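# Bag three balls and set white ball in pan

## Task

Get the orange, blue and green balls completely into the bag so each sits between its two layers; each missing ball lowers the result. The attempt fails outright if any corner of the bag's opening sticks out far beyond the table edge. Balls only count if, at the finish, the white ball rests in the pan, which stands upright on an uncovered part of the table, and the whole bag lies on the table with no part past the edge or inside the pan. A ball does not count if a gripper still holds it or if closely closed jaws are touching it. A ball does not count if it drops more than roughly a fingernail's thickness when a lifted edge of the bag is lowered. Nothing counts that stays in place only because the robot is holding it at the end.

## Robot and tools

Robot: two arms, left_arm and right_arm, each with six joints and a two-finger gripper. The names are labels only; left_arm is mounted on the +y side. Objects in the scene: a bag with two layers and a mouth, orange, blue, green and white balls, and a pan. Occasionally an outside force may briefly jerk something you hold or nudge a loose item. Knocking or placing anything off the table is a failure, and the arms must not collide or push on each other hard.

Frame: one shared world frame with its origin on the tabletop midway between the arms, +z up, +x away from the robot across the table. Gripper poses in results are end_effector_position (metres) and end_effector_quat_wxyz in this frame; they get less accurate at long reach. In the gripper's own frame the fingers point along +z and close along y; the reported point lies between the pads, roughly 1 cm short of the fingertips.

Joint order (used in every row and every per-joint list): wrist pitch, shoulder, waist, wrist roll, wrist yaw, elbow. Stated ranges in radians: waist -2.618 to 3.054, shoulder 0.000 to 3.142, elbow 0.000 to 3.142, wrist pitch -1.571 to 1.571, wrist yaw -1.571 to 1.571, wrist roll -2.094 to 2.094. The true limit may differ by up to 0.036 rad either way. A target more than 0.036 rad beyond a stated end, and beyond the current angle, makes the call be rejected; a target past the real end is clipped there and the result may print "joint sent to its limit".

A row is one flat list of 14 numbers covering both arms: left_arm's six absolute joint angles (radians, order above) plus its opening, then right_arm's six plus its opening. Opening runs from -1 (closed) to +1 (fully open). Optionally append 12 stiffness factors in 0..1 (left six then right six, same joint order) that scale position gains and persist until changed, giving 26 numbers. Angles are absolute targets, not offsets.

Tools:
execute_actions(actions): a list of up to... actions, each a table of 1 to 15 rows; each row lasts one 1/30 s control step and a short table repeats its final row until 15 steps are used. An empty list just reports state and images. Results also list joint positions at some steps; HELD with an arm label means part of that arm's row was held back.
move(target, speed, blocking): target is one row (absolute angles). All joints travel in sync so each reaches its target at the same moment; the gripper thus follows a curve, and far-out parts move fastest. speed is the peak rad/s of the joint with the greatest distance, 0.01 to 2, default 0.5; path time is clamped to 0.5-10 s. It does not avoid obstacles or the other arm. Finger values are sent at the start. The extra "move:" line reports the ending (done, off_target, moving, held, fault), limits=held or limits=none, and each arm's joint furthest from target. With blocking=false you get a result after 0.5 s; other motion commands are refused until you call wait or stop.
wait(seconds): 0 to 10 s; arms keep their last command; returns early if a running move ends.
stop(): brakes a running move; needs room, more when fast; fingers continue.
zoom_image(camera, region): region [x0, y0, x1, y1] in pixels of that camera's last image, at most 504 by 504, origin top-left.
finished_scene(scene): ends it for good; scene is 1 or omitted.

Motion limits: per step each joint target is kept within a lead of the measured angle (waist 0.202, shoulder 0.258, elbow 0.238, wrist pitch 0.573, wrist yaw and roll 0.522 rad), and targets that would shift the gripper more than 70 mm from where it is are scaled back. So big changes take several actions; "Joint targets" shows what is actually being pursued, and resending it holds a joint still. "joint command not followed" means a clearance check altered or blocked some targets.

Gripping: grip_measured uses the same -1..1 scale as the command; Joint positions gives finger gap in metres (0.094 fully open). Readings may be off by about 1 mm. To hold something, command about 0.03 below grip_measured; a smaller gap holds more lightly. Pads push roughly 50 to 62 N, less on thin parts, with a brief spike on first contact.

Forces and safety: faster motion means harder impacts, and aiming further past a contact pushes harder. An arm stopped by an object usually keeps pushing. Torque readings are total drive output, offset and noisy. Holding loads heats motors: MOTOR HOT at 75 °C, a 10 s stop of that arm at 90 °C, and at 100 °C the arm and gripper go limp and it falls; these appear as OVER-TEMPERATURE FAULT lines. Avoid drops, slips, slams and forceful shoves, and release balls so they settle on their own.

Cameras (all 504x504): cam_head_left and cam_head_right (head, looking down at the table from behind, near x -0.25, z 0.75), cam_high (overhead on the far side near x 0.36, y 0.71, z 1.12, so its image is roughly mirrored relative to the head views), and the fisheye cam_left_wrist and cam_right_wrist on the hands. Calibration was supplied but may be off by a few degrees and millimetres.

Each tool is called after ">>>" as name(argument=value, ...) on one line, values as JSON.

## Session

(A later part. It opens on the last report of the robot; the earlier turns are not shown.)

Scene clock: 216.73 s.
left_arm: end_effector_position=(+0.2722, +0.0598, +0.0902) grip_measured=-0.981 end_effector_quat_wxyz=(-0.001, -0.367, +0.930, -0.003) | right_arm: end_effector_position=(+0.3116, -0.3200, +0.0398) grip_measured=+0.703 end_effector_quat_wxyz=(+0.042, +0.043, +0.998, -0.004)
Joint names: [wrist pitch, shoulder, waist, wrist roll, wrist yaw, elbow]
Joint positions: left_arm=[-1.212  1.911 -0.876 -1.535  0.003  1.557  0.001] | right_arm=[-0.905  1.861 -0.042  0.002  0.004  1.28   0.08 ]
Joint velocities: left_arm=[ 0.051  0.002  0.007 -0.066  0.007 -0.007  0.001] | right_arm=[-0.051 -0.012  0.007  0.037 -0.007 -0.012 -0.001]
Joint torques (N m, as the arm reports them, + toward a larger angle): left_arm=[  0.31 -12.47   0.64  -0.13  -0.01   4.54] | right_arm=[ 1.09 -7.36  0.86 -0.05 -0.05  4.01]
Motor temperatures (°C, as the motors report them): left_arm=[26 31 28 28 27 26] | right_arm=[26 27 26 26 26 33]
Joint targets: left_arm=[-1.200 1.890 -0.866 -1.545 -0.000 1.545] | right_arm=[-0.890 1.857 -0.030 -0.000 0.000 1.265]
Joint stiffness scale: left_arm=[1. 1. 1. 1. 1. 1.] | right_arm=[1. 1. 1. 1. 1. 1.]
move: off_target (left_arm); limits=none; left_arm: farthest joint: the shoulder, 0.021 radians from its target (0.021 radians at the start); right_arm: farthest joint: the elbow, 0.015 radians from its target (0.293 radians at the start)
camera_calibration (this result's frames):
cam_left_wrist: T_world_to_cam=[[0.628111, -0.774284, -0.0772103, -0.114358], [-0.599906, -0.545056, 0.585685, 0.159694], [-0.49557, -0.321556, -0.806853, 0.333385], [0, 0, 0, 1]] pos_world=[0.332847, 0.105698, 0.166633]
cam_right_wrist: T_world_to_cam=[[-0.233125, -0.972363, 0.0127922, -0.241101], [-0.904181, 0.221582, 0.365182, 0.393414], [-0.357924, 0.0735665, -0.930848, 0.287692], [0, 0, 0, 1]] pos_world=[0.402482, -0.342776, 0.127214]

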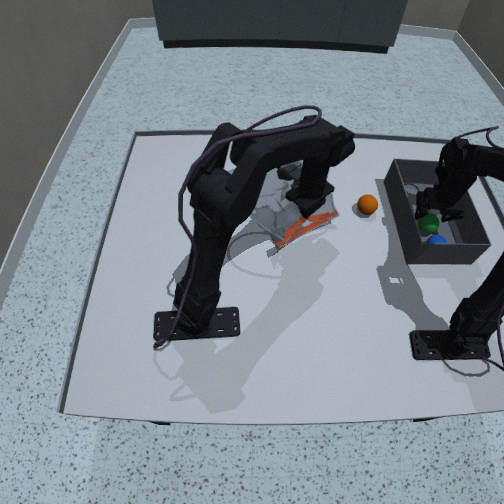

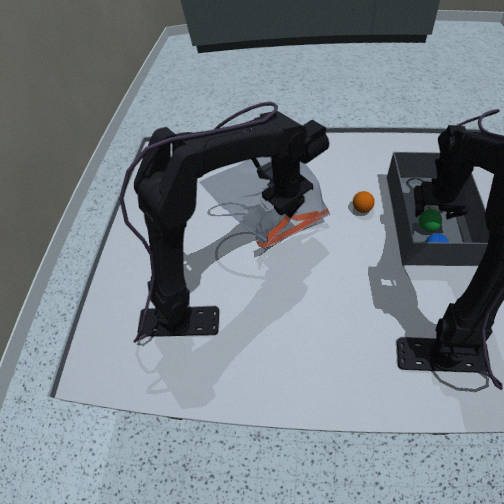

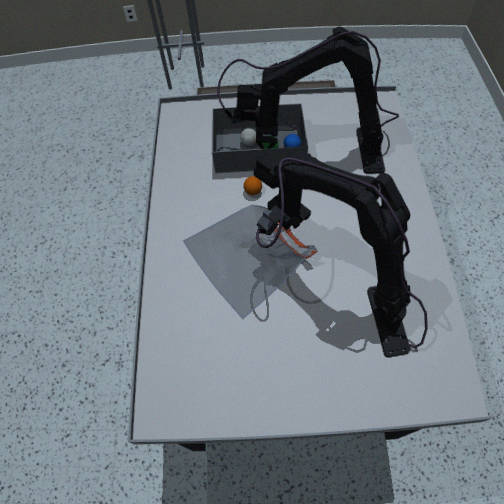

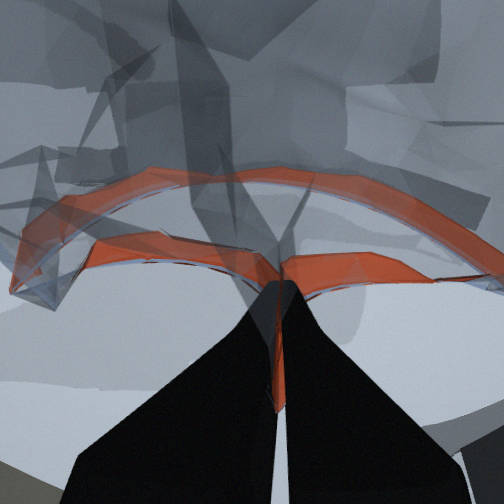

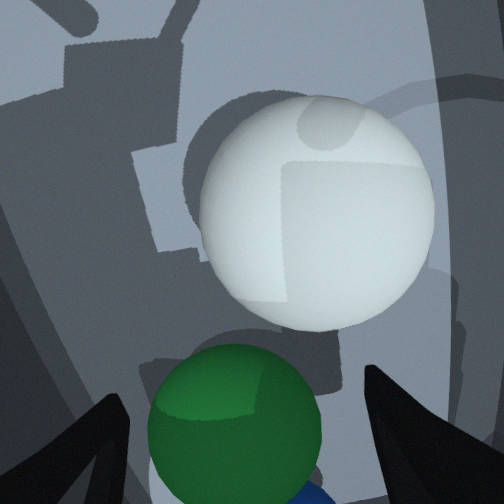

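>>> execute_actions(actions=[[[-1.20,1.89,-0.866,-1.545,0.0,1.545,-1, -0.89,1.857,-0.03,0,0.0,1.243,0.7]],[[-1.20,1.89,-0.866,-1.545,0.0,1.545,-1, -0.89,1.857,-0.03,0,0.0,1.243,0.4]],[[-1.20,1.89,-0.866,-1.545,0.0,1.545,-1, -0.89,1.857,-0.03,0,0.0,1.243,0.15]]])

Scene clock: 222.17 s.
left_arm: end_effector_position=(+0.2722, +0.0598, +0.0902) grip_measured=-0.981 end_effector_quat_wxyz=(-0.001, -0.367, +0.930, -0.003) | right_arm: end_effector_position=(+0.3054, -0.3195, +0.0343) grip_measured=+0.155 end_effector_quat_wxyz=(+0.034, +0.043, +0.999, -0.003)
Joint names: [wrist pitch, shoulder, waist, wrist roll, wrist yaw, elbow]
Joint positions: left_arm=[-1.212  1.911 -0.876 -1.535  0.003  1.557  0.001] | right_arm=[-0.9    1.861 -0.042  0.002  0.004  1.258  0.054]
Joint velocities: left_arm=[-0.007 -0.002 -0.002  0.037 -0.022 -0.002  0.001] | right_arm=[-0.066  0.012 -0.002 -0.095 -0.007 -0.012 -0.002]
Joint torques (N m, as the arm reports them, + toward a larger angle): left_arm=[  0.31 -12.53   0.64  -0.14  -0.02   4.5 ] | right_arm=[ 1.01 -7.32  0.87 -0.05 -0.05  3.93]
Motor temperatures (°C, as the motors report them): left_arm=[26 31 28 28 27 26] | right_arm=[26 28 26 26 26 32]
Joint targets: left_arm=[-1.200 1.890 -0.866 -1.545 -0.000 1.545] | right_arm=[-0.890 1.857 -0.030 0.000 -0.000 1.243]
Joint stiffness scale: left_arm=[1. 1. 1. 1. 1. 1.] | right_arm=[1. 1. 1. 1. 1. 1.]
Step readings (joint positions; steps 1 to 15: 1st action; 16 to 30: 2nd action; 31 to 45: 3rd action):
0: left_arm=[-1.212 1.911 -0.876 -1.535 0.003 1.557] | right_arm=[-0.904 1.861 -0.042 0.002 0.004 1.280]
1: left_arm=[-1.212 1.911 -0.876 -1.535 0.003 1.557] | right_arm=[-0.902 1.861 -0.042 0.002 0.004 1.277]
2: left_arm=[-1.212 1.911 -0.876 -1.535 0.003 1.557] | right_arm=[-0.901 1.861 -0.042 0.002 0.004 1.273]
4: left_arm=[-1.212 1.911 -0.876 -1.535 0.003 1.557] | right_arm=[-0.900 1.861 -0.042 0.002 0.004 1.264]
8: left_arm=[-1.212 1.911 -0.876 -1.535 0.003 1.557] | right_arm=[-0.900 1.861 -0.042 0.002 0.004 1.258]
15: left_arm=[-1.212 1.911 -0.876 -1.535 0.003 1.557] | right_arm=[-0.900 1.861 -0.042 0.002 0.004 1.258]
16: left_arm=[-1.212 1.911 -0.876 -1.535 0.003 1.557] | right_arm=[-0.900 1.861 -0.042 0.002 0.004 1.258]
17: left_arm=[-1.212 1.911 -0.876 -1.535 0.003 1.557] | right_arm=[-0.900 1.861 -0.042 0.002 0.004 1.258]
19: left_arm=[-1.212 1.911 -0.876 -1.535 0.003 1.557] | right_arm=[-0.900 1.861 -0.042 0.002 0.004 1.258]
23: left_arm=[-1.212 1.911 -0.876 -1.535 0.003 1.557] | right_arm=[-0.900 1.861 -0.042 0.002 0.004 1.258]
30: left_arm=[-1.212 1.911 -0.876 -1.535 0.003 1.557] | right_arm=[-0.900 1.861 -0.042 0.002 0.004 1.258]
31: left_arm=[-1.212 1.911 -0.876 -1.535 0.003 1.557] | right_arm=[-0.900 1.861 -0.042 0.002 0.004 1.258]
32: left_arm=[-1.212 1.911 -0.876 -1.535 0.003 1.557] | right_arm=[-0.900 1.861 -0.042 0.002 0.004 1.258]
34: left_arm=[-1.212 1.911 -0.876 -1.535 0.003 1.557] | right_arm=[-0.900 1.861 -0.042 0.002 0.004 1.258]
38: left_arm=[-1.212 1.911 -0.876 -1.535 0.003 1.557] | right_arm=[-0.900 1.861 -0.042 0.002 0.004 1.258]
45: Joint positions above
camera_calibration (this result's frames):
cam_left_wrist: T_world_to_cam=[[0.628111, -0.774284, -0.0772103, -0.114358], [-0.599906, -0.545056, 0.585685, 0.159694], [-0.49557, -0.321556, -0.806853, 0.333385], [0, 0, 0, 1]] pos_world=[0.332847, 0.105698, 0.166633]
cam_right_wrist: T_world_to_cam=[[-0.232884, -0.972383, 0.0153889, -0.24213], [-0.897799, 0.221049, 0.380912, 0.387103], [-0.373794, 0.074892, -0.924483, 0.285422], [0, 0, 0, 1]] pos_world=[0.397841, -0.342388, 0.120142]

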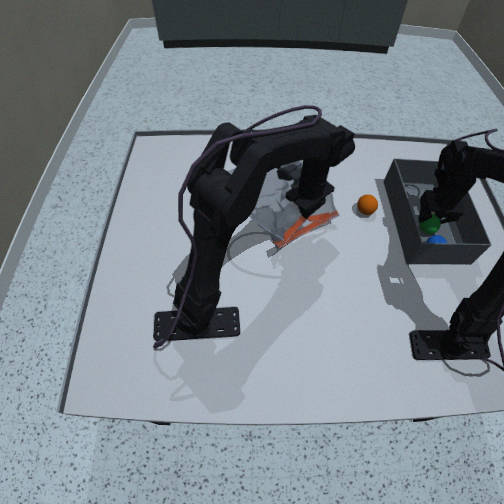

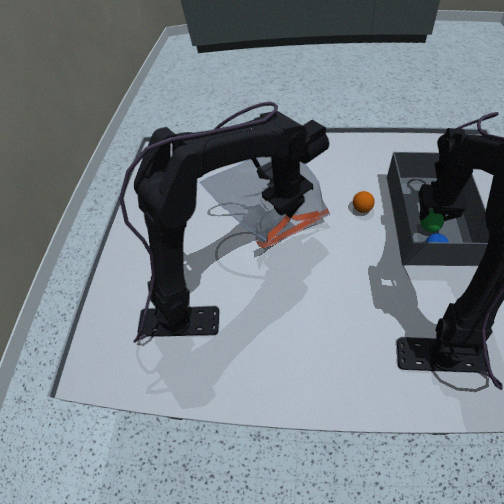

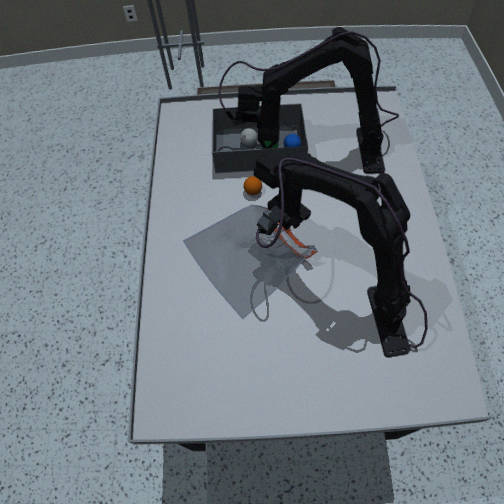

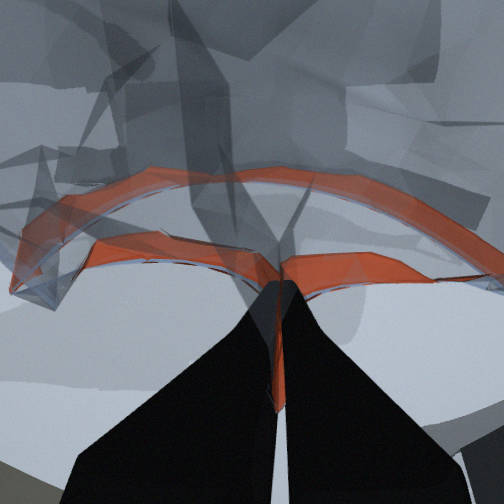

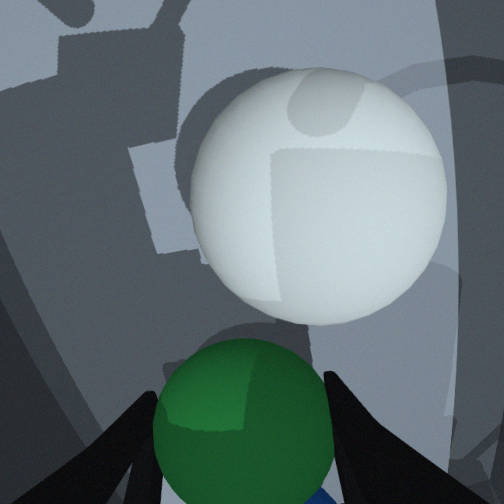

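>>> execute_actions(actions=[[[-1.20,1.89,-0.866,-1.545,0.0,1.545,-1, -0.89,1.857,-0.03,0,0.0,1.243,0.11]]])

Scene clock: 238.40 s.
left_arm: end_effector_position=(+0.2722, +0.0598, +0.0902) grip_measured=-0.981 end_effector_quat_wxyz=(-0.001, -0.367, +0.930, -0.003) | right_arm: end_effector_position=(+0.3054, -0.3195, +0.0343) grip_measured=+0.116 end_effector_quat_wxyz=(+0.034, +0.043, +0.999, -0.003)
Joint names: [wrist pitch, shoulder, waist, wrist roll, wrist yaw, elbow]
Joint positions: left_arm=[-1.212  1.911 -0.876 -1.535  0.003  1.557  0.001] | right_arm=[-0.9    1.861 -0.042  0.002  0.004  1.258  0.052]
Joint velocities: left_arm=[-0.007  0.002  0.002  0.022 -0.095 -0.017  0.001] | right_arm=[-0.051  0.002  0.012 -0.007  0.051 -0.002  0.   ]
Joint torques (N m, as the arm reports them, + toward a larger angle): left_arm=[  0.31 -12.5    0.62  -0.12  -0.02   4.51] | right_arm=[ 1.01 -7.31  0.88 -0.05 -0.05  3.92]
Motor temperatures (°C, as the motors report them): left_arm=[26 31 28 28 27 26] | right_arm=[26 28 26 26 26 31]
Joint targets: left_arm=[-1.200 1.890 -0.866 -1.545 0.000 1.545] | right_arm=[-0.890 1.857 -0.030 -0.000 -0.000 1.243]
Joint stiffness scale: left_arm=[1. 1. 1. 1. 1. 1.] | right_arm=[1. 1. 1. 1. 1. 1.]
Step readings (joint positions):
0: left_arm=[-1.212 1.911 -0.876 -1.535 0.003 1.557] | right_arm=[-0.900 1.861 -0.042 0.002 0.004 1.258]
1: left_arm=[-1.212 1.911 -0.876 -1.535 0.003 1.557] | right_arm=[-0.900 1.861 -0.042 0.002 0.004 1.258]
2: left_arm=[-1.212 1.911 -0.876 -1.535 0.003 1.557] | right_arm=[-0.900 1.861 -0.042 0.002 0.004 1.258]
4: left_arm=[-1.212 1.911 -0.876 -1.535 0.003 1.557] | right_arm=[-0.900 1.861 -0.042 0.002 0.004 1.258]
8: left_arm=[-1.212 1.911 -0.876 -1.535 0.003 1.557] | right_arm=[-0.900 1.861 -0.042 0.002 0.004 1.258]
15: Joint positions above
camera_calibration (this result's frames):
cam_left_wrist: T_world_to_cam=[[0.628111, -0.774284, -0.0772103, -0.114358], [-0.599906, -0.545056, 0.585685, 0.159694], [-0.49557, -0.321556, -0.806853, 0.333385], [0, 0, 0, 1]] pos_world=[0.332847, 0.105698, 0.166633]
cam_right_wrist: T_world_to_cam=[[-0.232884, -0.972383, 0.0153889, -0.24213], [-0.897799, 0.221049, 0.380912, 0.387103], [-0.373794, 0.074892, -0.924483, 0.285422], [0, 0, 0, 1]] pos_world=[0.397841, -0.342388, 0.120142]

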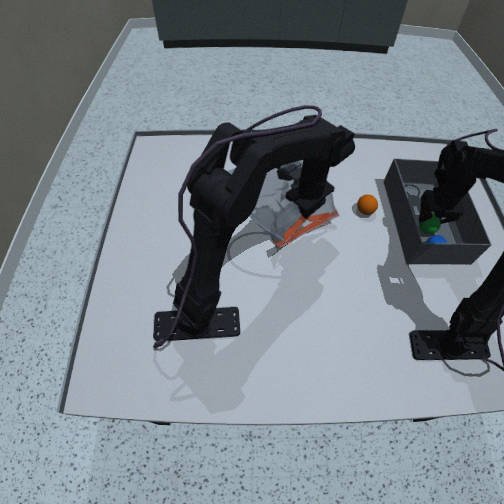

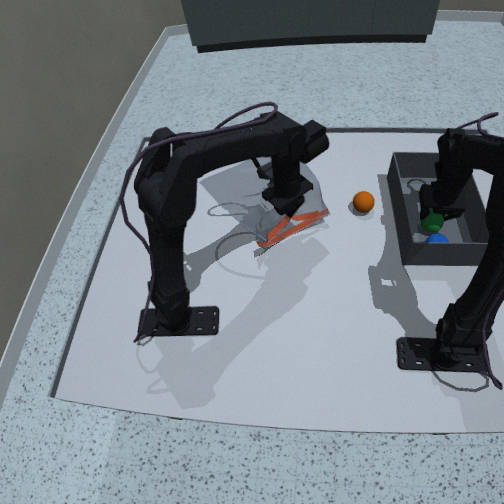

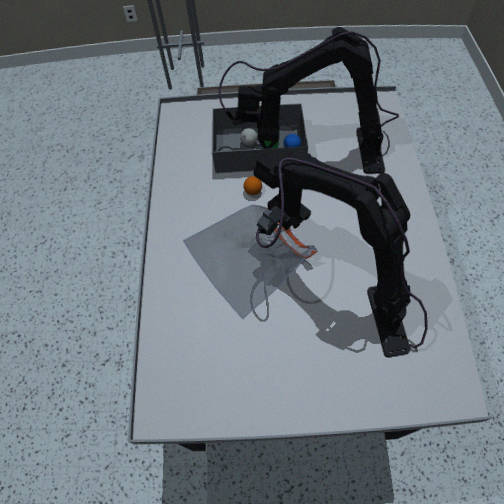

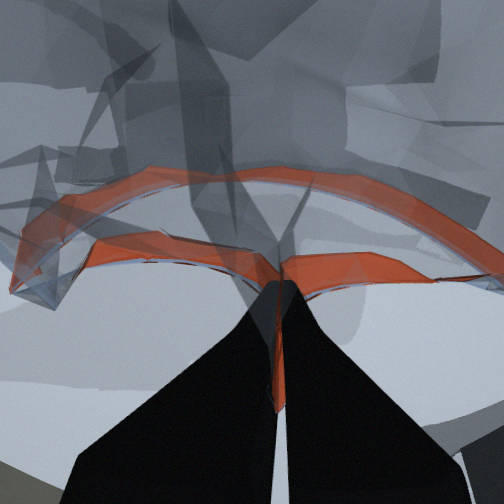

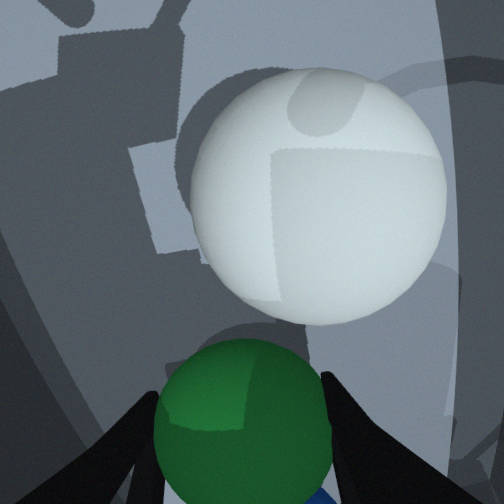

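>>> execute_actions(actions=[[[-1.20,1.89,-0.866,-1.545,0.0,1.545,-1, -0.89,1.857,-0.03,0,0.0,1.243,0.06]]])

>>> zoom_image(camera="cam_head_left", region=[390, 170, 490, 270])

Scene clock: 243.47 s.
left_arm: end_effector_position=(+0.2722, +0.0598, +0.0902) grip_measured=-0.981 end_effector_quat_wxyz=(-0.001, -0.367, +0.930, -0.003) | right_arm: end_effector_position=(+0.3054, -0.3195, +0.0343) grip_measured=+0.069 end_effector_quat_wxyz=(+0.034, +0.043, +0.999, -0.003)
Joint names: [wrist pitch, shoulder, waist, wrist roll, wrist yaw, elbow]
Joint positions: left_arm=[-1.212  1.911 -0.876 -1.535  0.003  1.557  0.001] | right_arm=[-0.9    1.861 -0.042  0.002  0.004  1.258  0.05 ]
Joint velocities: left_arm=[-0.037  0.002 -0.002  0.007 -0.022 -0.007  0.002] | right_arm=[ 0.022  0.027 -0.007  0.066 -0.051  0.017 -0.001]
Joint torques (N m, as the arm reports them, + toward a larger angle): left_arm=[  0.32 -12.48   0.66  -0.14  -0.02   4.52] | right_arm=[ 1.02 -7.31  0.87 -0.05 -0.05  3.92]
Motor temperatures (°C, as the motors report them): left_arm=[26 31 28 28 27 26] | right_arm=[26 28 26 26 26 31]
Joint targets: left_arm=[-1.200 1.890 -0.866 -1.545 -0.000 1.545] | right_arm=[-0.890 1.857 -0.030 0.000 0.000 1.243]
Joint stiffness scale: left_arm=[1. 1. 1. 1. 1. 1.] | right_arm=[1. 1. 1. 1. 1. 1.]
Step readings (joint positions):
0: left_arm=[-1.212 1.911 -0.876 -1.535 0.003 1.557] | right_arm=[-0.900 1.861 -0.042 0.002 0.004 1.258]
1: left_arm=[-1.212 1.911 -0.876 -1.535 0.003 1.557] | right_arm=[-0.900 1.861 -0.042 0.002 0.004 1.258]
2: left_arm=[-1.212 1.911 -0.876 -1.535 0.003 1.557] | right_arm=[-0.900 1.861 -0.042 0.002 0.004 1.258]
4: left_arm=[-1.212 1.911 -0.876 -1.535 0.003 1.557] | right_arm=[-0.900 1.861 -0.042 0.002 0.004 1.258]
8: left_arm=[-1.212 1.911 -0.876 -1.535 0.003 1.557] | right_arm=[-0.900 1.861 -0.042 0.002 0.004 1.258]
15: Joint positions above
camera_calibration (this result's frames):
cam_left_wrist: T_world_to_cam=[[0.628111, -0.774284, -0.0772103, -0.114358], [-0.599906, -0.545056, 0.585685, 0.159694], [-0.49557, -0.321556, -0.806853, 0.333385], [0, 0, 0, 1]] pos_world=[0.332847, 0.105698, 0.166633]
cam_right_wrist: T_world_to_cam=[[-0.232884, -0.972383, 0.0153889, -0.24213], [-0.897799, 0.221049, 0.380912, 0.387103], [-0.373794, 0.074892, -0.924483, 0.285422], [0, 0, 0, 1]] pos_world=[0.397841, -0.342388, 0.120142]

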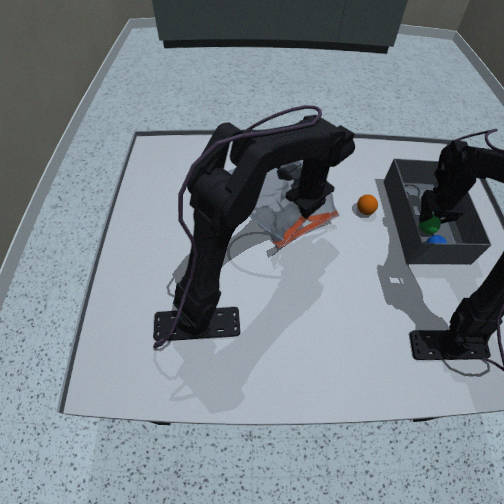

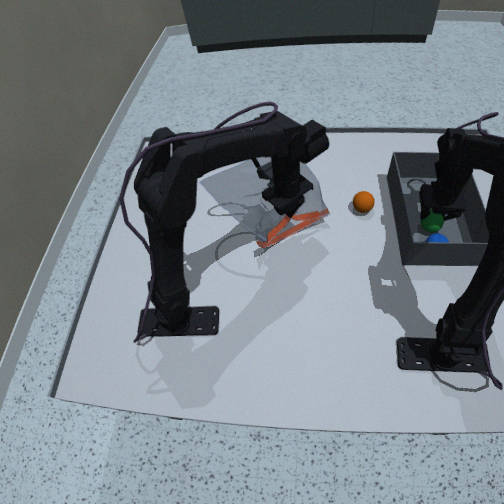

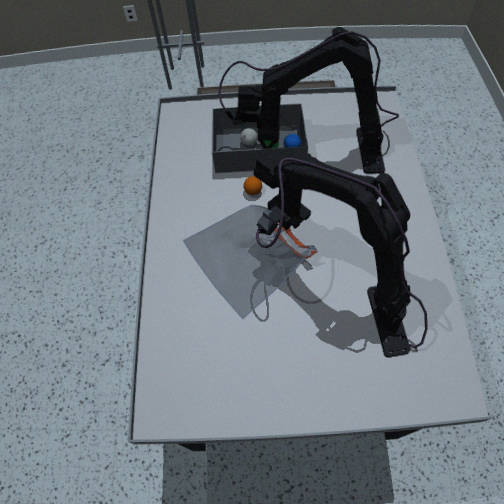

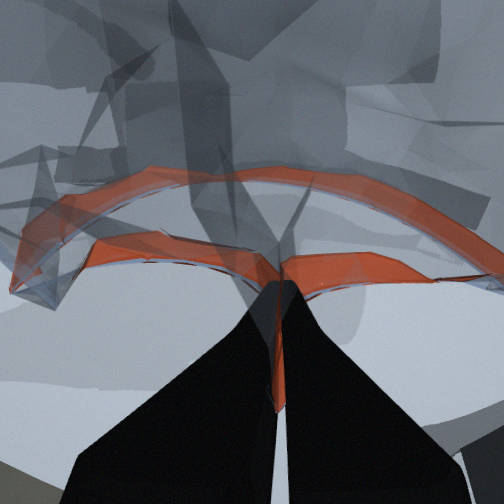

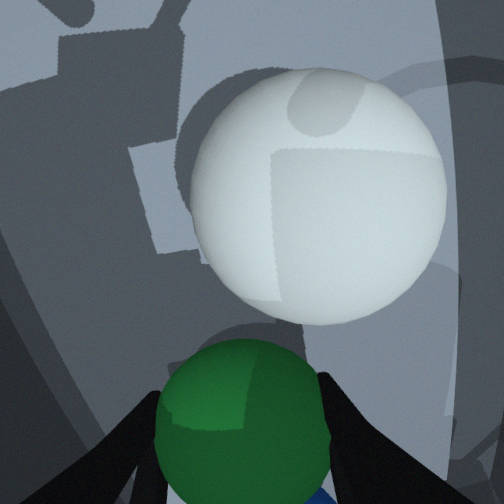

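Region (390, 170, 490, 270) of cam_head_left's 504x504 image, scaled by 5.040, with more detail than that image has.

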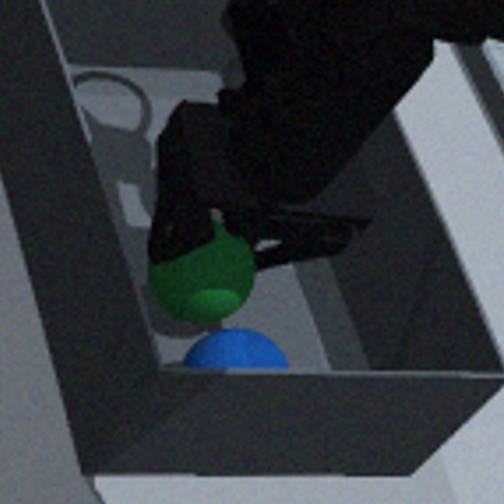

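>>> move(target=[-1.20,1.89,-0.866,-1.545,0.0,1.545,-1, -1.395,1.795,-0.03,0,0.0,1.735,0.05], speed=0.5)

>>> move(target=[-1.20,1.89,-0.866,-1.545,0.0,1.545,-1, -0.615,1.185,0.89,0,0.0,0.91,0.05], speed=0.7)

>>> move(target=[-1.20,1.89,-0.866,-1.545,0.0,1.545,-1, 1.23,1.81,0.89,0,0.0,0.24,0.05], speed=0.8)

Scene clock: 256.23 s.
left_arm: end_effector_position=(+0.2722, +0.0598, +0.0902) grip_measured=-0.981 end_effector_quat_wxyz=(-0.001, -0.367, +0.930, -0.003) | right_arm: end_effector_position=(+0.3081, -0.3198, +0.1594) grip_measured=+0.059 end_effector_quat_wxyz=(+0.035, +0.043, +0.998, -0.003)
Joint names: [wrist pitch, shoulder, waist, wrist roll, wrist yaw, elbow]
Joint positions: left_arm=[-1.212  1.911 -0.876 -1.535  0.003  1.557  0.001] | right_arm=[-1.388  1.812 -0.042  0.002  0.004  1.7    0.05 ]
Joint velocities: left_arm=[ 0.037 -0.007  0.002  0.022 -0.007 -0.007  0.   ] | right_arm=[-0.007  0.002  0.032  0.037 -0.051  0.002  0.002]
Joint torques (N m, as the arm reports them, + toward a larger angle): left_arm=[  0.32 -12.53   0.67  -0.12  -0.01   4.53] | right_arm=[ 0.82 -8.1   0.87 -0.04 -0.05  7.29]
Motor temperatures (°C, as the motors report them): left_arm=[26 31 28 28 27 26] | right_arm=[26 28 26 26 26 31]
Joint targets: left_arm=[-1.200 1.890 -0.866 -1.545 -0.000 1.545] | right_arm=[-1.395 1.795 -0.030 0.000 -0.000 1.735]
Joint stiffness scale: left_arm=[1. 1. 1. 1. 1. 1.] | right_arm=[1. 1. 1. 1. 1. 1.]
move: off_target (left_arm, right_arm); limits=none; left_arm: farthest joint: the shoulder, 0.021 radians from its target (0.021 radians at the start); right_arm: farthest joint: the elbow, 0.035 radians from its target (0.477 radians at the start)
camera_calibration (this result's frames):
cam_left_wrist: T_world_to_cam=[[0.628111, -0.774284, -0.0772103, -0.114358], [-0.599906, -0.545056, 0.585685, 0.159694], [-0.49557, -0.321556, -0.806853, 0.333385], [0, 0, 0, 1]] pos_world=[0.332847, 0.105698, 0.166633]
cam_right_wrist: T_world_to_cam=[[-0.23293, -0.972379, 0.0149276, -0.243567], [-0.898953, 0.221146, 0.378124, 0.342699], [-0.370981, 0.074657, -0.925635, 0.401316], [0, 0, 0, 1]] pos_world=[0.400217, -0.342587, 0.245525]

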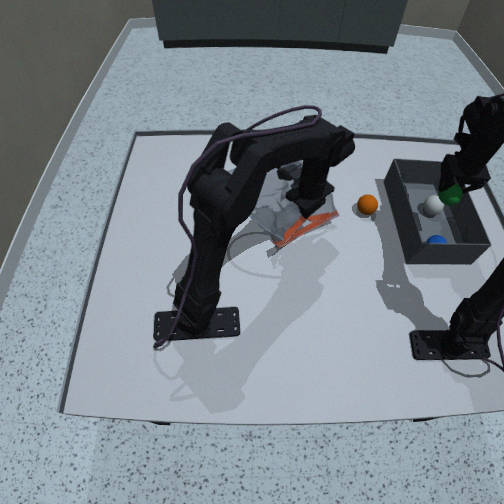

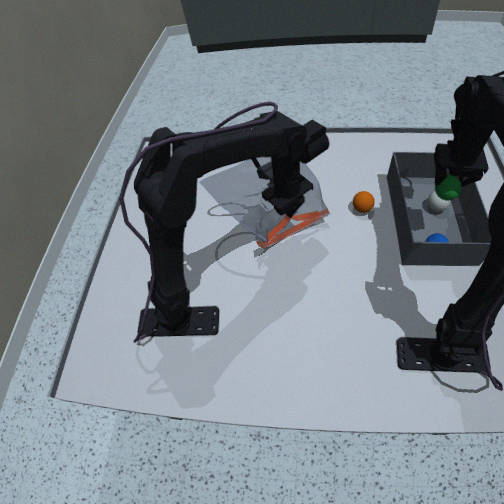

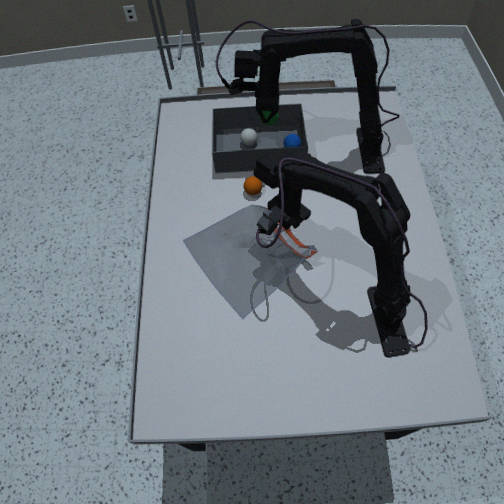

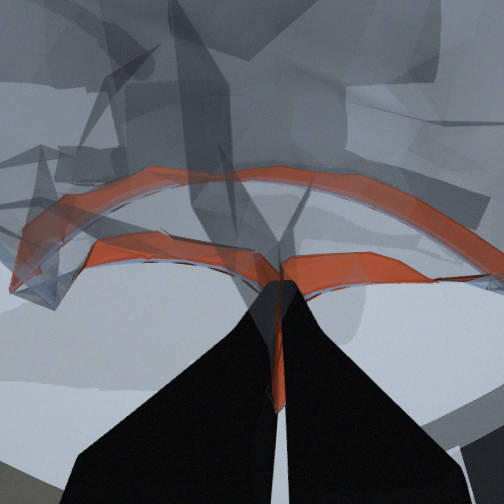

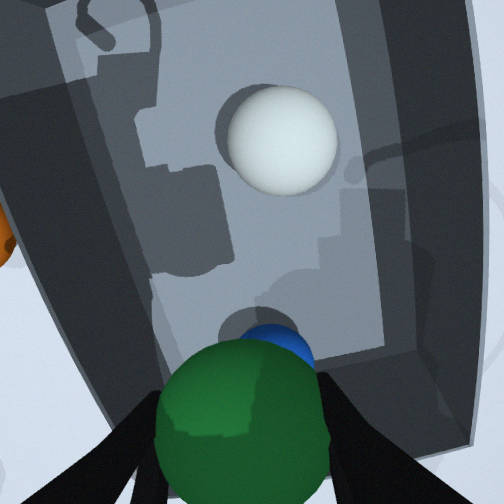

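Scene clock: 258.40 s.
left_arm: end_effector_position=(+0.2722, +0.0597, +0.0902) grip_measured=-0.981 end_effector_quat_wxyz=(-0.001, -0.367, +0.930, -0.003) | right_arm: end_effector_position=(+0.1774, -0.0449, +0.1575) grip_measured=+0.059 end_effector_quat_wxyz=(+0.293, -0.386, +0.865, +0.132)
Joint names: [wrist pitch, shoulder, waist, wrist roll, wrist yaw, elbow]
Joint positions: left_arm=[-1.212  1.911 -0.876 -1.535  0.004  1.557  0.001] | right_arm=[-0.634  1.206  0.882  0.002 -0.001  0.924  0.05 ]
Joint velocities: left_arm=[-0.007  0.027  0.007  0.007 -0.007 -0.022 -0.001] | right_arm=[-0.022 -0.007 -0.002  0.022 -0.051 -0.012 -0.001]
Joint torques (N m, as the arm reports them, + toward a larger angle): left_arm=[  0.32 -12.51   0.69  -0.14  -0.02   4.49] | right_arm=[ 2.16 -4.54  0.6  -0.05  0.    4.94]
Motor temperatures (°C, as the motors report them): left_arm=[26 31 28 28 27 26] | right_arm=[26 28 26 26 26 31]
Joint targets: left_arm=[-1.200 1.890 -0.866 -1.545 0.000 1.545] | right_arm=[-0.615 1.185 0.890 -0.000 0.000 0.910]
Joint stiffness scale: left_arm=[1. 1. 1. 1. 1. 1.] | right_arm=[1. 1. 1. 1. 1. 1.]
move: off_target (left_arm, right_arm); limits=none; left_arm: farthest joint: the shoulder, 0.021 radians from its target (0.021 radians at the start); right_arm: farthest joint: the shoulder, 0.021 radians from its target (0.627 radians at the start)
camera_calibration (this result's frames):
cam_left_wrist: T_world_to_cam=[[0.628089, -0.774306, -0.07717, -0.114362], [-0.599749, -0.544897, 0.585994, 0.159559], [-0.495788, -0.321773, -0.806633, 0.333399], [0, 0, 0, 1]] pos_world=[0.33282, 0.105671, 0.166605]
cam_right_wrist: T_world_to_cam=[[0.648679, -0.757412, -0.0744506, -0.139374], [-0.755053, -0.628202, -0.187768, 0.190568], [0.0954476, 0.178015, -0.979388, 0.260945], [0, 0, 0, 1]] pos_world=[0.209391, -0.0323, 0.280973]

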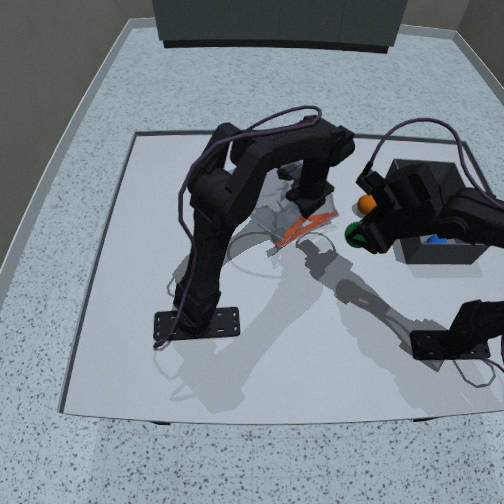

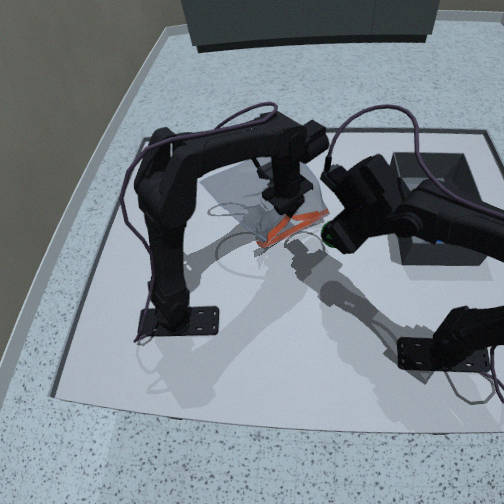

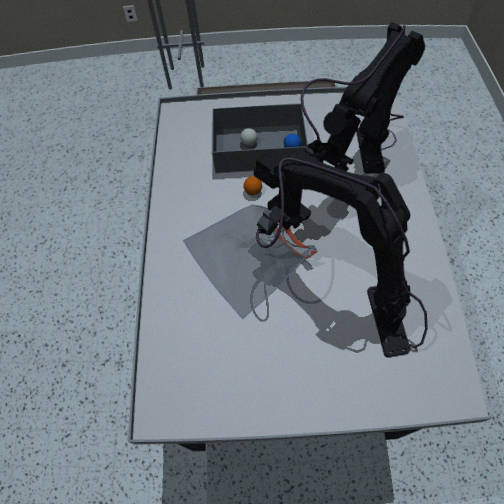

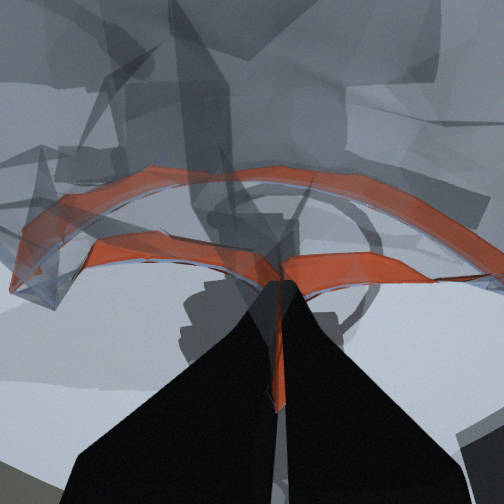

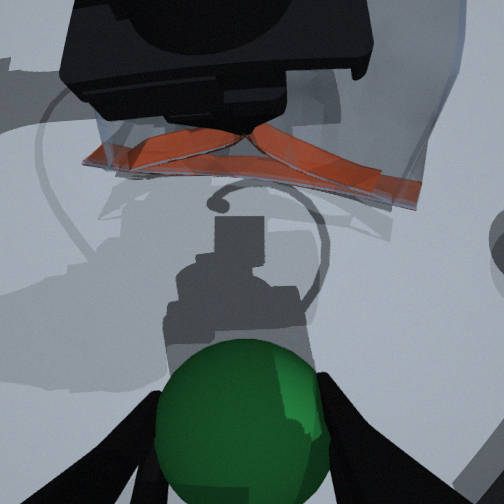

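Scene clock: 261.57 s.
left_arm: end_effector_position=(+0.2722, +0.0597, +0.0902) grip_measured=-0.981 end_effector_quat_wxyz=(-0.001, -0.367, +0.930, -0.003) | right_arm: end_effector_position=(+0.2127, -0.0054, +0.0497) grip_measured=+0.059 end_effector_quat_wxyz=(+0.528, -0.332, +0.745, +0.237)
Joint names: [wrist pitch, shoulder, waist, wrist roll, wrist yaw, elbow]
Joint positions: left_arm=[-1.212  1.911 -0.876 -1.535  0.004  1.557  0.001] | right_arm=[ 1.209  1.806  0.882  0.002 -0.001  0.26   0.05 ]
Joint velocities: left_arm=[-0.022 -0.002 -0.002  0.022 -0.066  0.002  0.   ] | right_arm=[-0.022 -0.017  0.002  0.066  0.007  0.017 -0.001]
Joint torques (N m, as the arm reports them, + toward a larger angle): left_arm=[  0.31 -12.51   0.66  -0.13  -0.03   4.47] | right_arm=[ 2.7  -4.4   0.61 -0.05 -0.01  1.69]
Motor temperatures (°C, as the motors report them): left_arm=[26 31 28 28 27 26] | right_arm=[27 28 26 26 26 31]
Joint targets: left_arm=[-1.200 1.890 -0.866 -1.545 -0.000 1.545] | right_arm=[1.230 1.810 0.890 -0.000 -0.000 0.240]
Joint stiffness scale: left_arm=[1. 1. 1. 1. 1. 1.] | right_arm=[1. 1. 1. 1. 1. 1.]
move: off_target (left_arm, right_arm); limits=none; left_arm: farthest joint: the shoulder, 0.021 radians from its target (0.021 radians at the start); right_arm: farthest joint: the wrist pitch, 0.021 radians from its target (1.864 radians at the start)
camera_calibration (this result's frames):
cam_left_wrist: T_world_to_cam=[[0.628089, -0.774306, -0.07717, -0.114362], [-0.599749, -0.544897, 0.585994, 0.159559], [-0.495788, -0.321773, -0.806633, 0.333399], [0, 0, 0, 1]] pos_world=[0.33282, 0.105671, 0.166605]
cam_right_wrist: T_world_to_cam=[[0.69017, -0.711067, -0.134349, -0.146022], [-0.580849, -0.433617, -0.688906, 0.210716], [0.431602, 0.553498, -0.712292, 0.0622193], [0, 0, 0, 1]] pos_world=[0.196321, -0.0468998, 0.169864]

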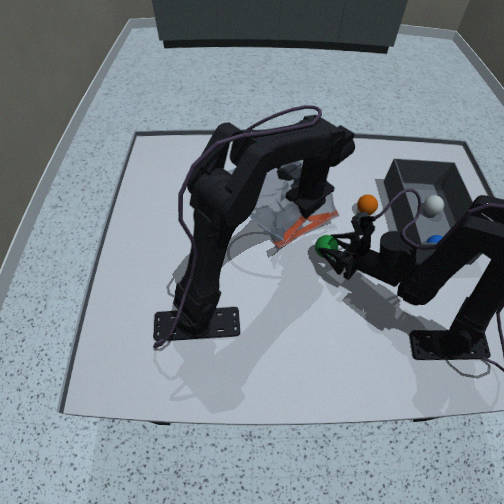

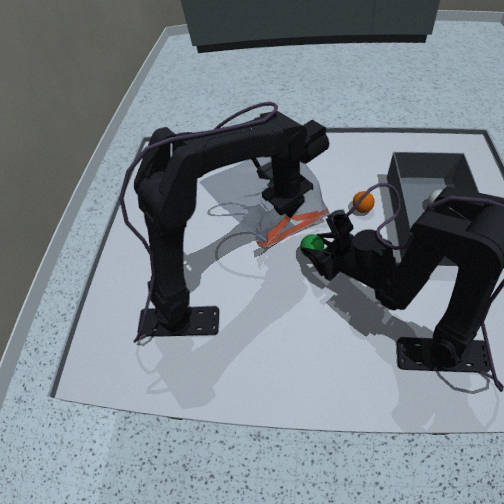

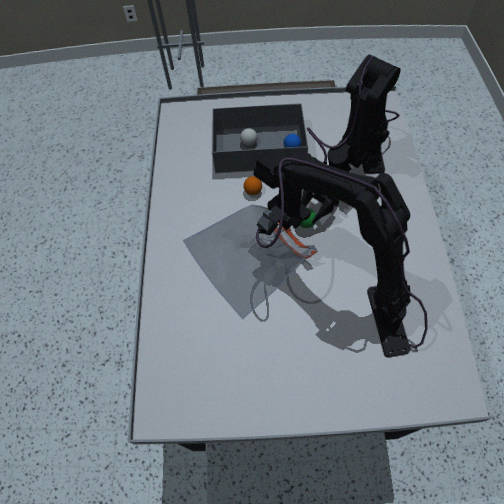

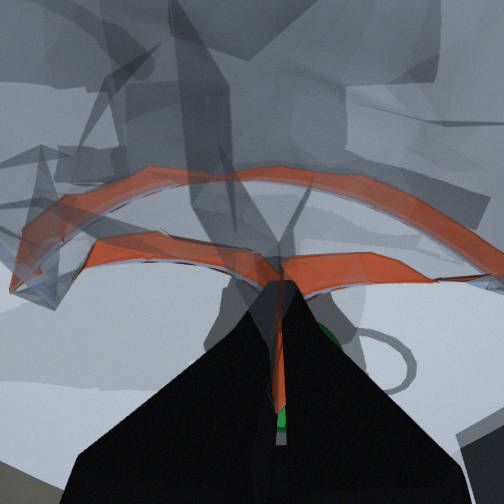

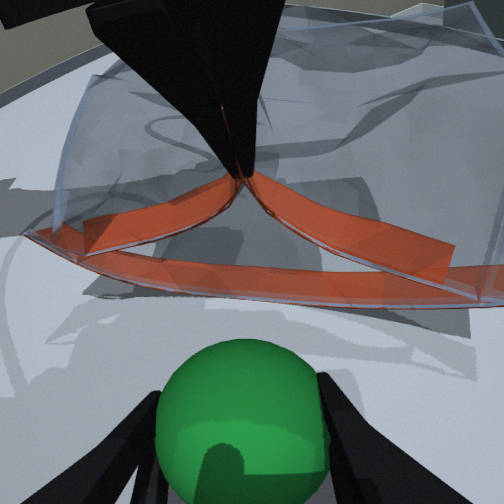

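>>> move(target=[-1.20,1.89,-0.866,-1.545,0.0,1.545,-1, 1.31,2.07,0.89,0,0.0,0.57,0.05], speed=0.2)

Scene clock: 277.53 s.
left_arm: end_effector_position=(+0.2724, +0.0595, +0.0902) grip_measured=-0.981 end_effector_quat_wxyz=(-0.001, -0.368, +0.930, -0.003) | right_arm: end_effector_position=(+0.2614, +0.0489, +0.0447) grip_measured=+0.059 end_effector_quat_wxyz=(+0.557, -0.323, +0.723, +0.250)
Joint names: [wrist pitch, shoulder, waist, wrist roll, wrist yaw, elbow]
Joint positions: left_arm=[-1.211  1.911 -0.876 -1.536  0.004  1.557  0.001] | right_arm=[ 1.28   2.069  0.882  0.002 -0.001  0.533  0.05 ]
Joint velocities: left_arm=[-0.022 -0.002 -0.012 -0.007  0.007 -0.002  0.   ] | right_arm=[-0.007 -0.007  0.002  0.007 -0.007 -0.002 -0.001]
Joint torques (N m, as the arm reports them, + toward a larger angle): left_arm=[  0.33 -12.52   0.64  -0.13  -0.02   4.53] | right_arm=[ 2.82 -6.59  0.6  -0.05 -0.01  5.35]
Motor temperatures (°C, as the motors report them): left_arm=[26 32 28 28 27 26] | right_arm=[30 27 26 26 26 31]
Joint targets: left_arm=[-1.200 1.890 -0.866 -1.545 -0.000 1.545] | right_arm=[1.310 2.070 0.890 0.000 0.000 0.570]
Joint stiffness scale: left_arm=[1. 1. 1. 1. 1. 1.] | right_arm=[1. 1. 1. 1. 1. 1.]
move: off_target (left_arm, right_arm); limits=none; left_arm: farthest joint: the shoulder, 0.021 radians from its target (0.021 radians at the start); right_arm: farthest joint: the elbow, 0.037 radians from its target (0.310 radians at the start)
camera_calibration (this result's frames):
cam_left_wrist: T_world_to_cam=[[0.628446, -0.774128, -0.0760365, -0.114854], [-0.600015, -0.544652, 0.585948, 0.159631], [-0.495013, -0.322614, -0.806773, 0.333287], [0, 0, 0, 1]] pos_world=[0.332942, 0.105555, 0.166618]
cam_right_wrist: T_world_to_cam=[[0.697561, -0.702811, -0.139518, -0.143727], [-0.542179, -0.390423, -0.744051, 0.249397], [0.468457, 0.594665, -0.653393, -0.00670369], [0, 0, 0, 1]] pos_world=[0.238616, 0.000344176, 0.161132]

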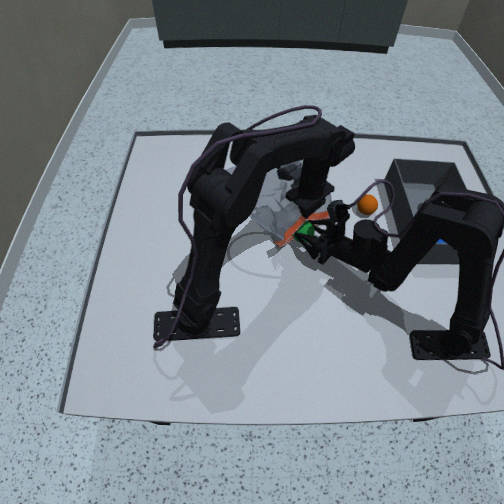

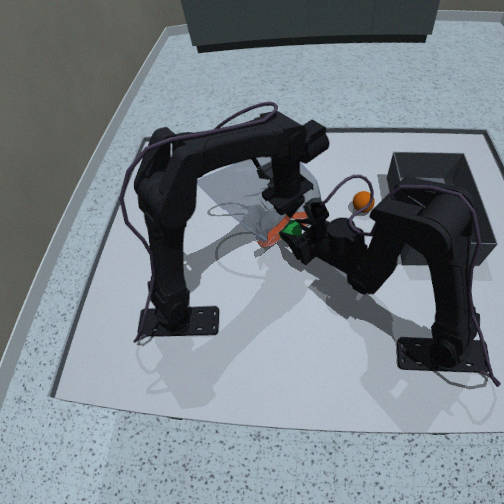

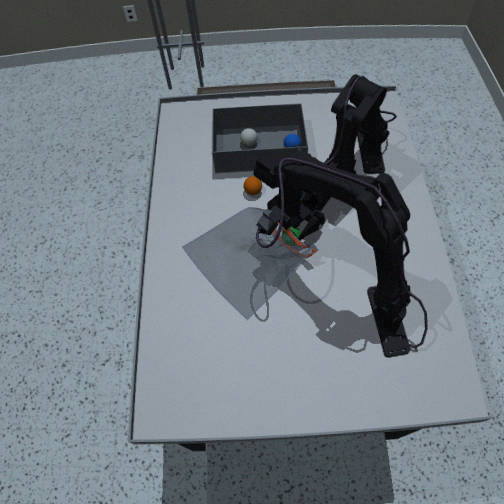

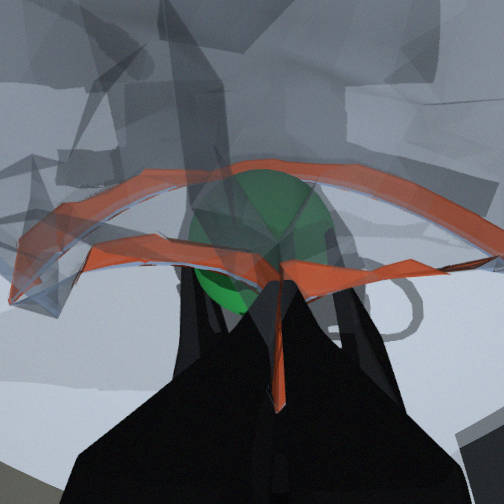

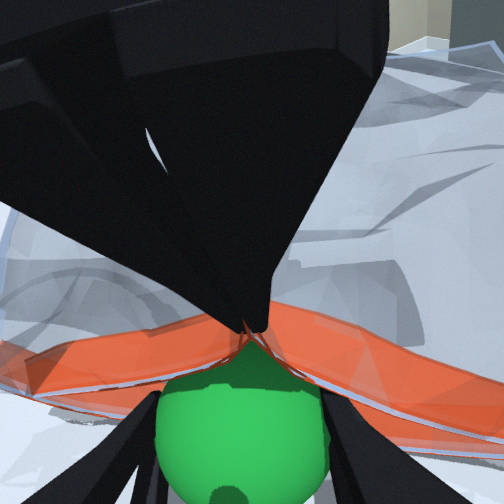

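>>> move(target=[-1.20,1.89,-0.676,-1.345,0.41,1.545,-1, 1.31,2.07,0.89,0,0.0,0.57,0.05], speed=0.15)

Scene clock: 286.97 s.
left_arm: end_effector_position=(+0.2772, +0.0552, +0.1043) grip_measured=-0.981 end_effector_quat_wxyz=(-0.163, -0.364, +0.910, -0.114) | right_arm: end_effector_position=(+0.2618, +0.0494, +0.0471) grip_measured=+0.059 end_effector_quat_wxyz=(+0.561, -0.321, +0.720, +0.252)
Joint names: [wrist pitch, shoulder, waist, wrist roll, wrist yaw, elbow]
Joint positions: left_arm=[-1.21   1.911 -0.686 -1.356  0.4    1.557  0.001] | right_arm=[ 1.29   2.069  0.882  0.002 -0.001  0.533  0.05 ]
Joint velocities: left_arm=[-0.007 -0.012 -0.002  0.007 -0.081  0.007 -0.   ] | right_arm=[-0.007 -0.002 -0.022  0.037 -0.022 -0.002 -0.   ]
Joint torques (N m, as the arm reports them, + toward a larger angle): left_arm=[  0.31 -12.54   0.65   0.1    0.3    4.54] | right_arm=[ 2.73 -6.6   0.59 -0.05  0.    5.35]
Motor temperatures (°C, as the motors report them): left_arm=[26 32 28 28 27 26] | right_arm=[31 28 26 26 26 31]
Joint targets: left_arm=[-1.200 1.890 -0.676 -1.345 0.410 1.545] | right_arm=[1.310 2.070 0.890 -0.000 0.000 0.570]
Joint stiffness scale: left_arm=[1. 1. 1. 1. 1. 1.] | right_arm=[1. 1. 1. 1. 1. 1.]
move: off_target (left_arm, right_arm); limits=none; left_arm: farthest joint: the shoulder, 0.021 radians from its target (0.021 radians at the start); right_arm: farthest joint: the elbow, 0.037 radians from its target (0.037 radians at the start)
camera_calibration (this result's frames):
cam_left_wrist: T_world_to_cam=[[0.630096, -0.775514, 0.0394615, -0.132563], [-0.436309, -0.311543, 0.844142, 0.0667828], [-0.64235, -0.549108, -0.534665, 0.370612], [0, 0, 0, 1]] pos_world=[0.350728, 0.121507, 0.14701]
cam_right_wrist: T_world_to_cam=[[0.698485, -0.701778, -0.14009, -0.143624], [-0.537235, -0.384901, -0.750487, 0.250311], [0.472754, 0.599465, -0.645867, -0.0073247], [0, 0, 0, 1]] pos_world=[0.238258, -0.0000560196, 0.163004]

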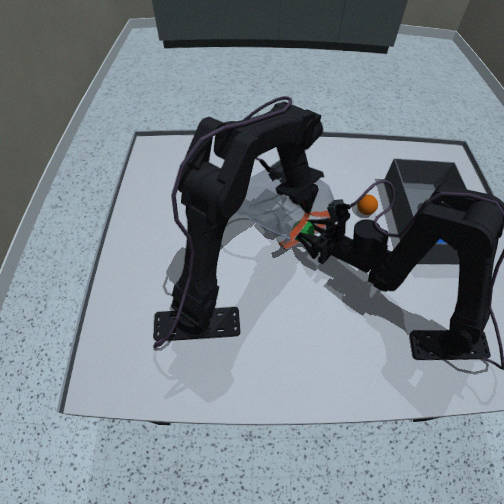

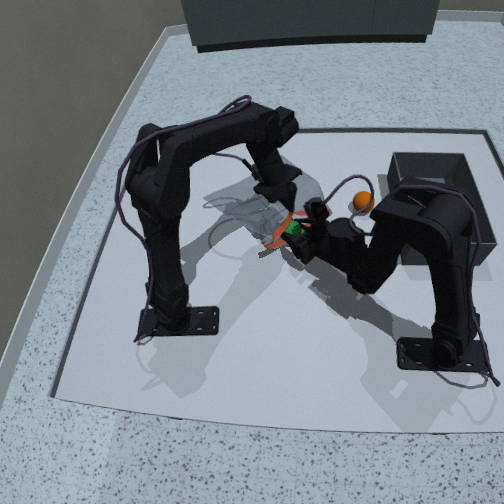

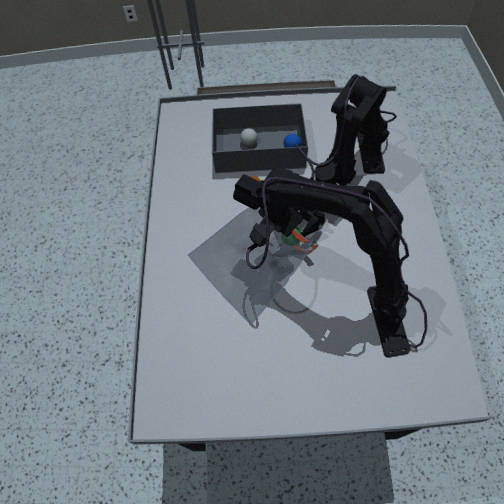

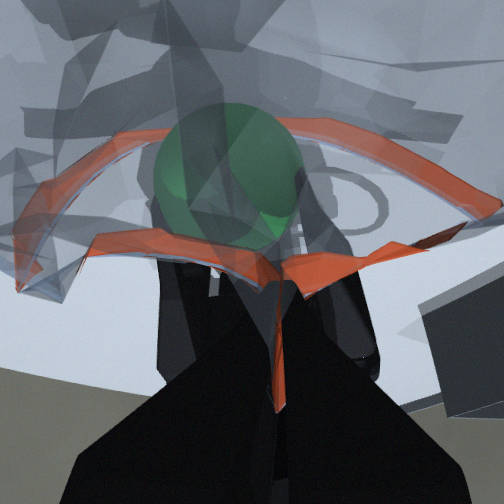

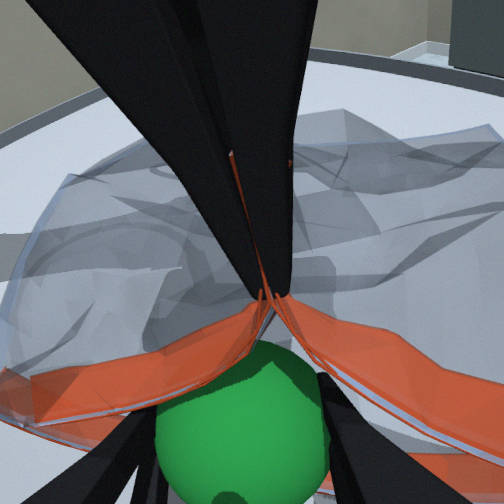

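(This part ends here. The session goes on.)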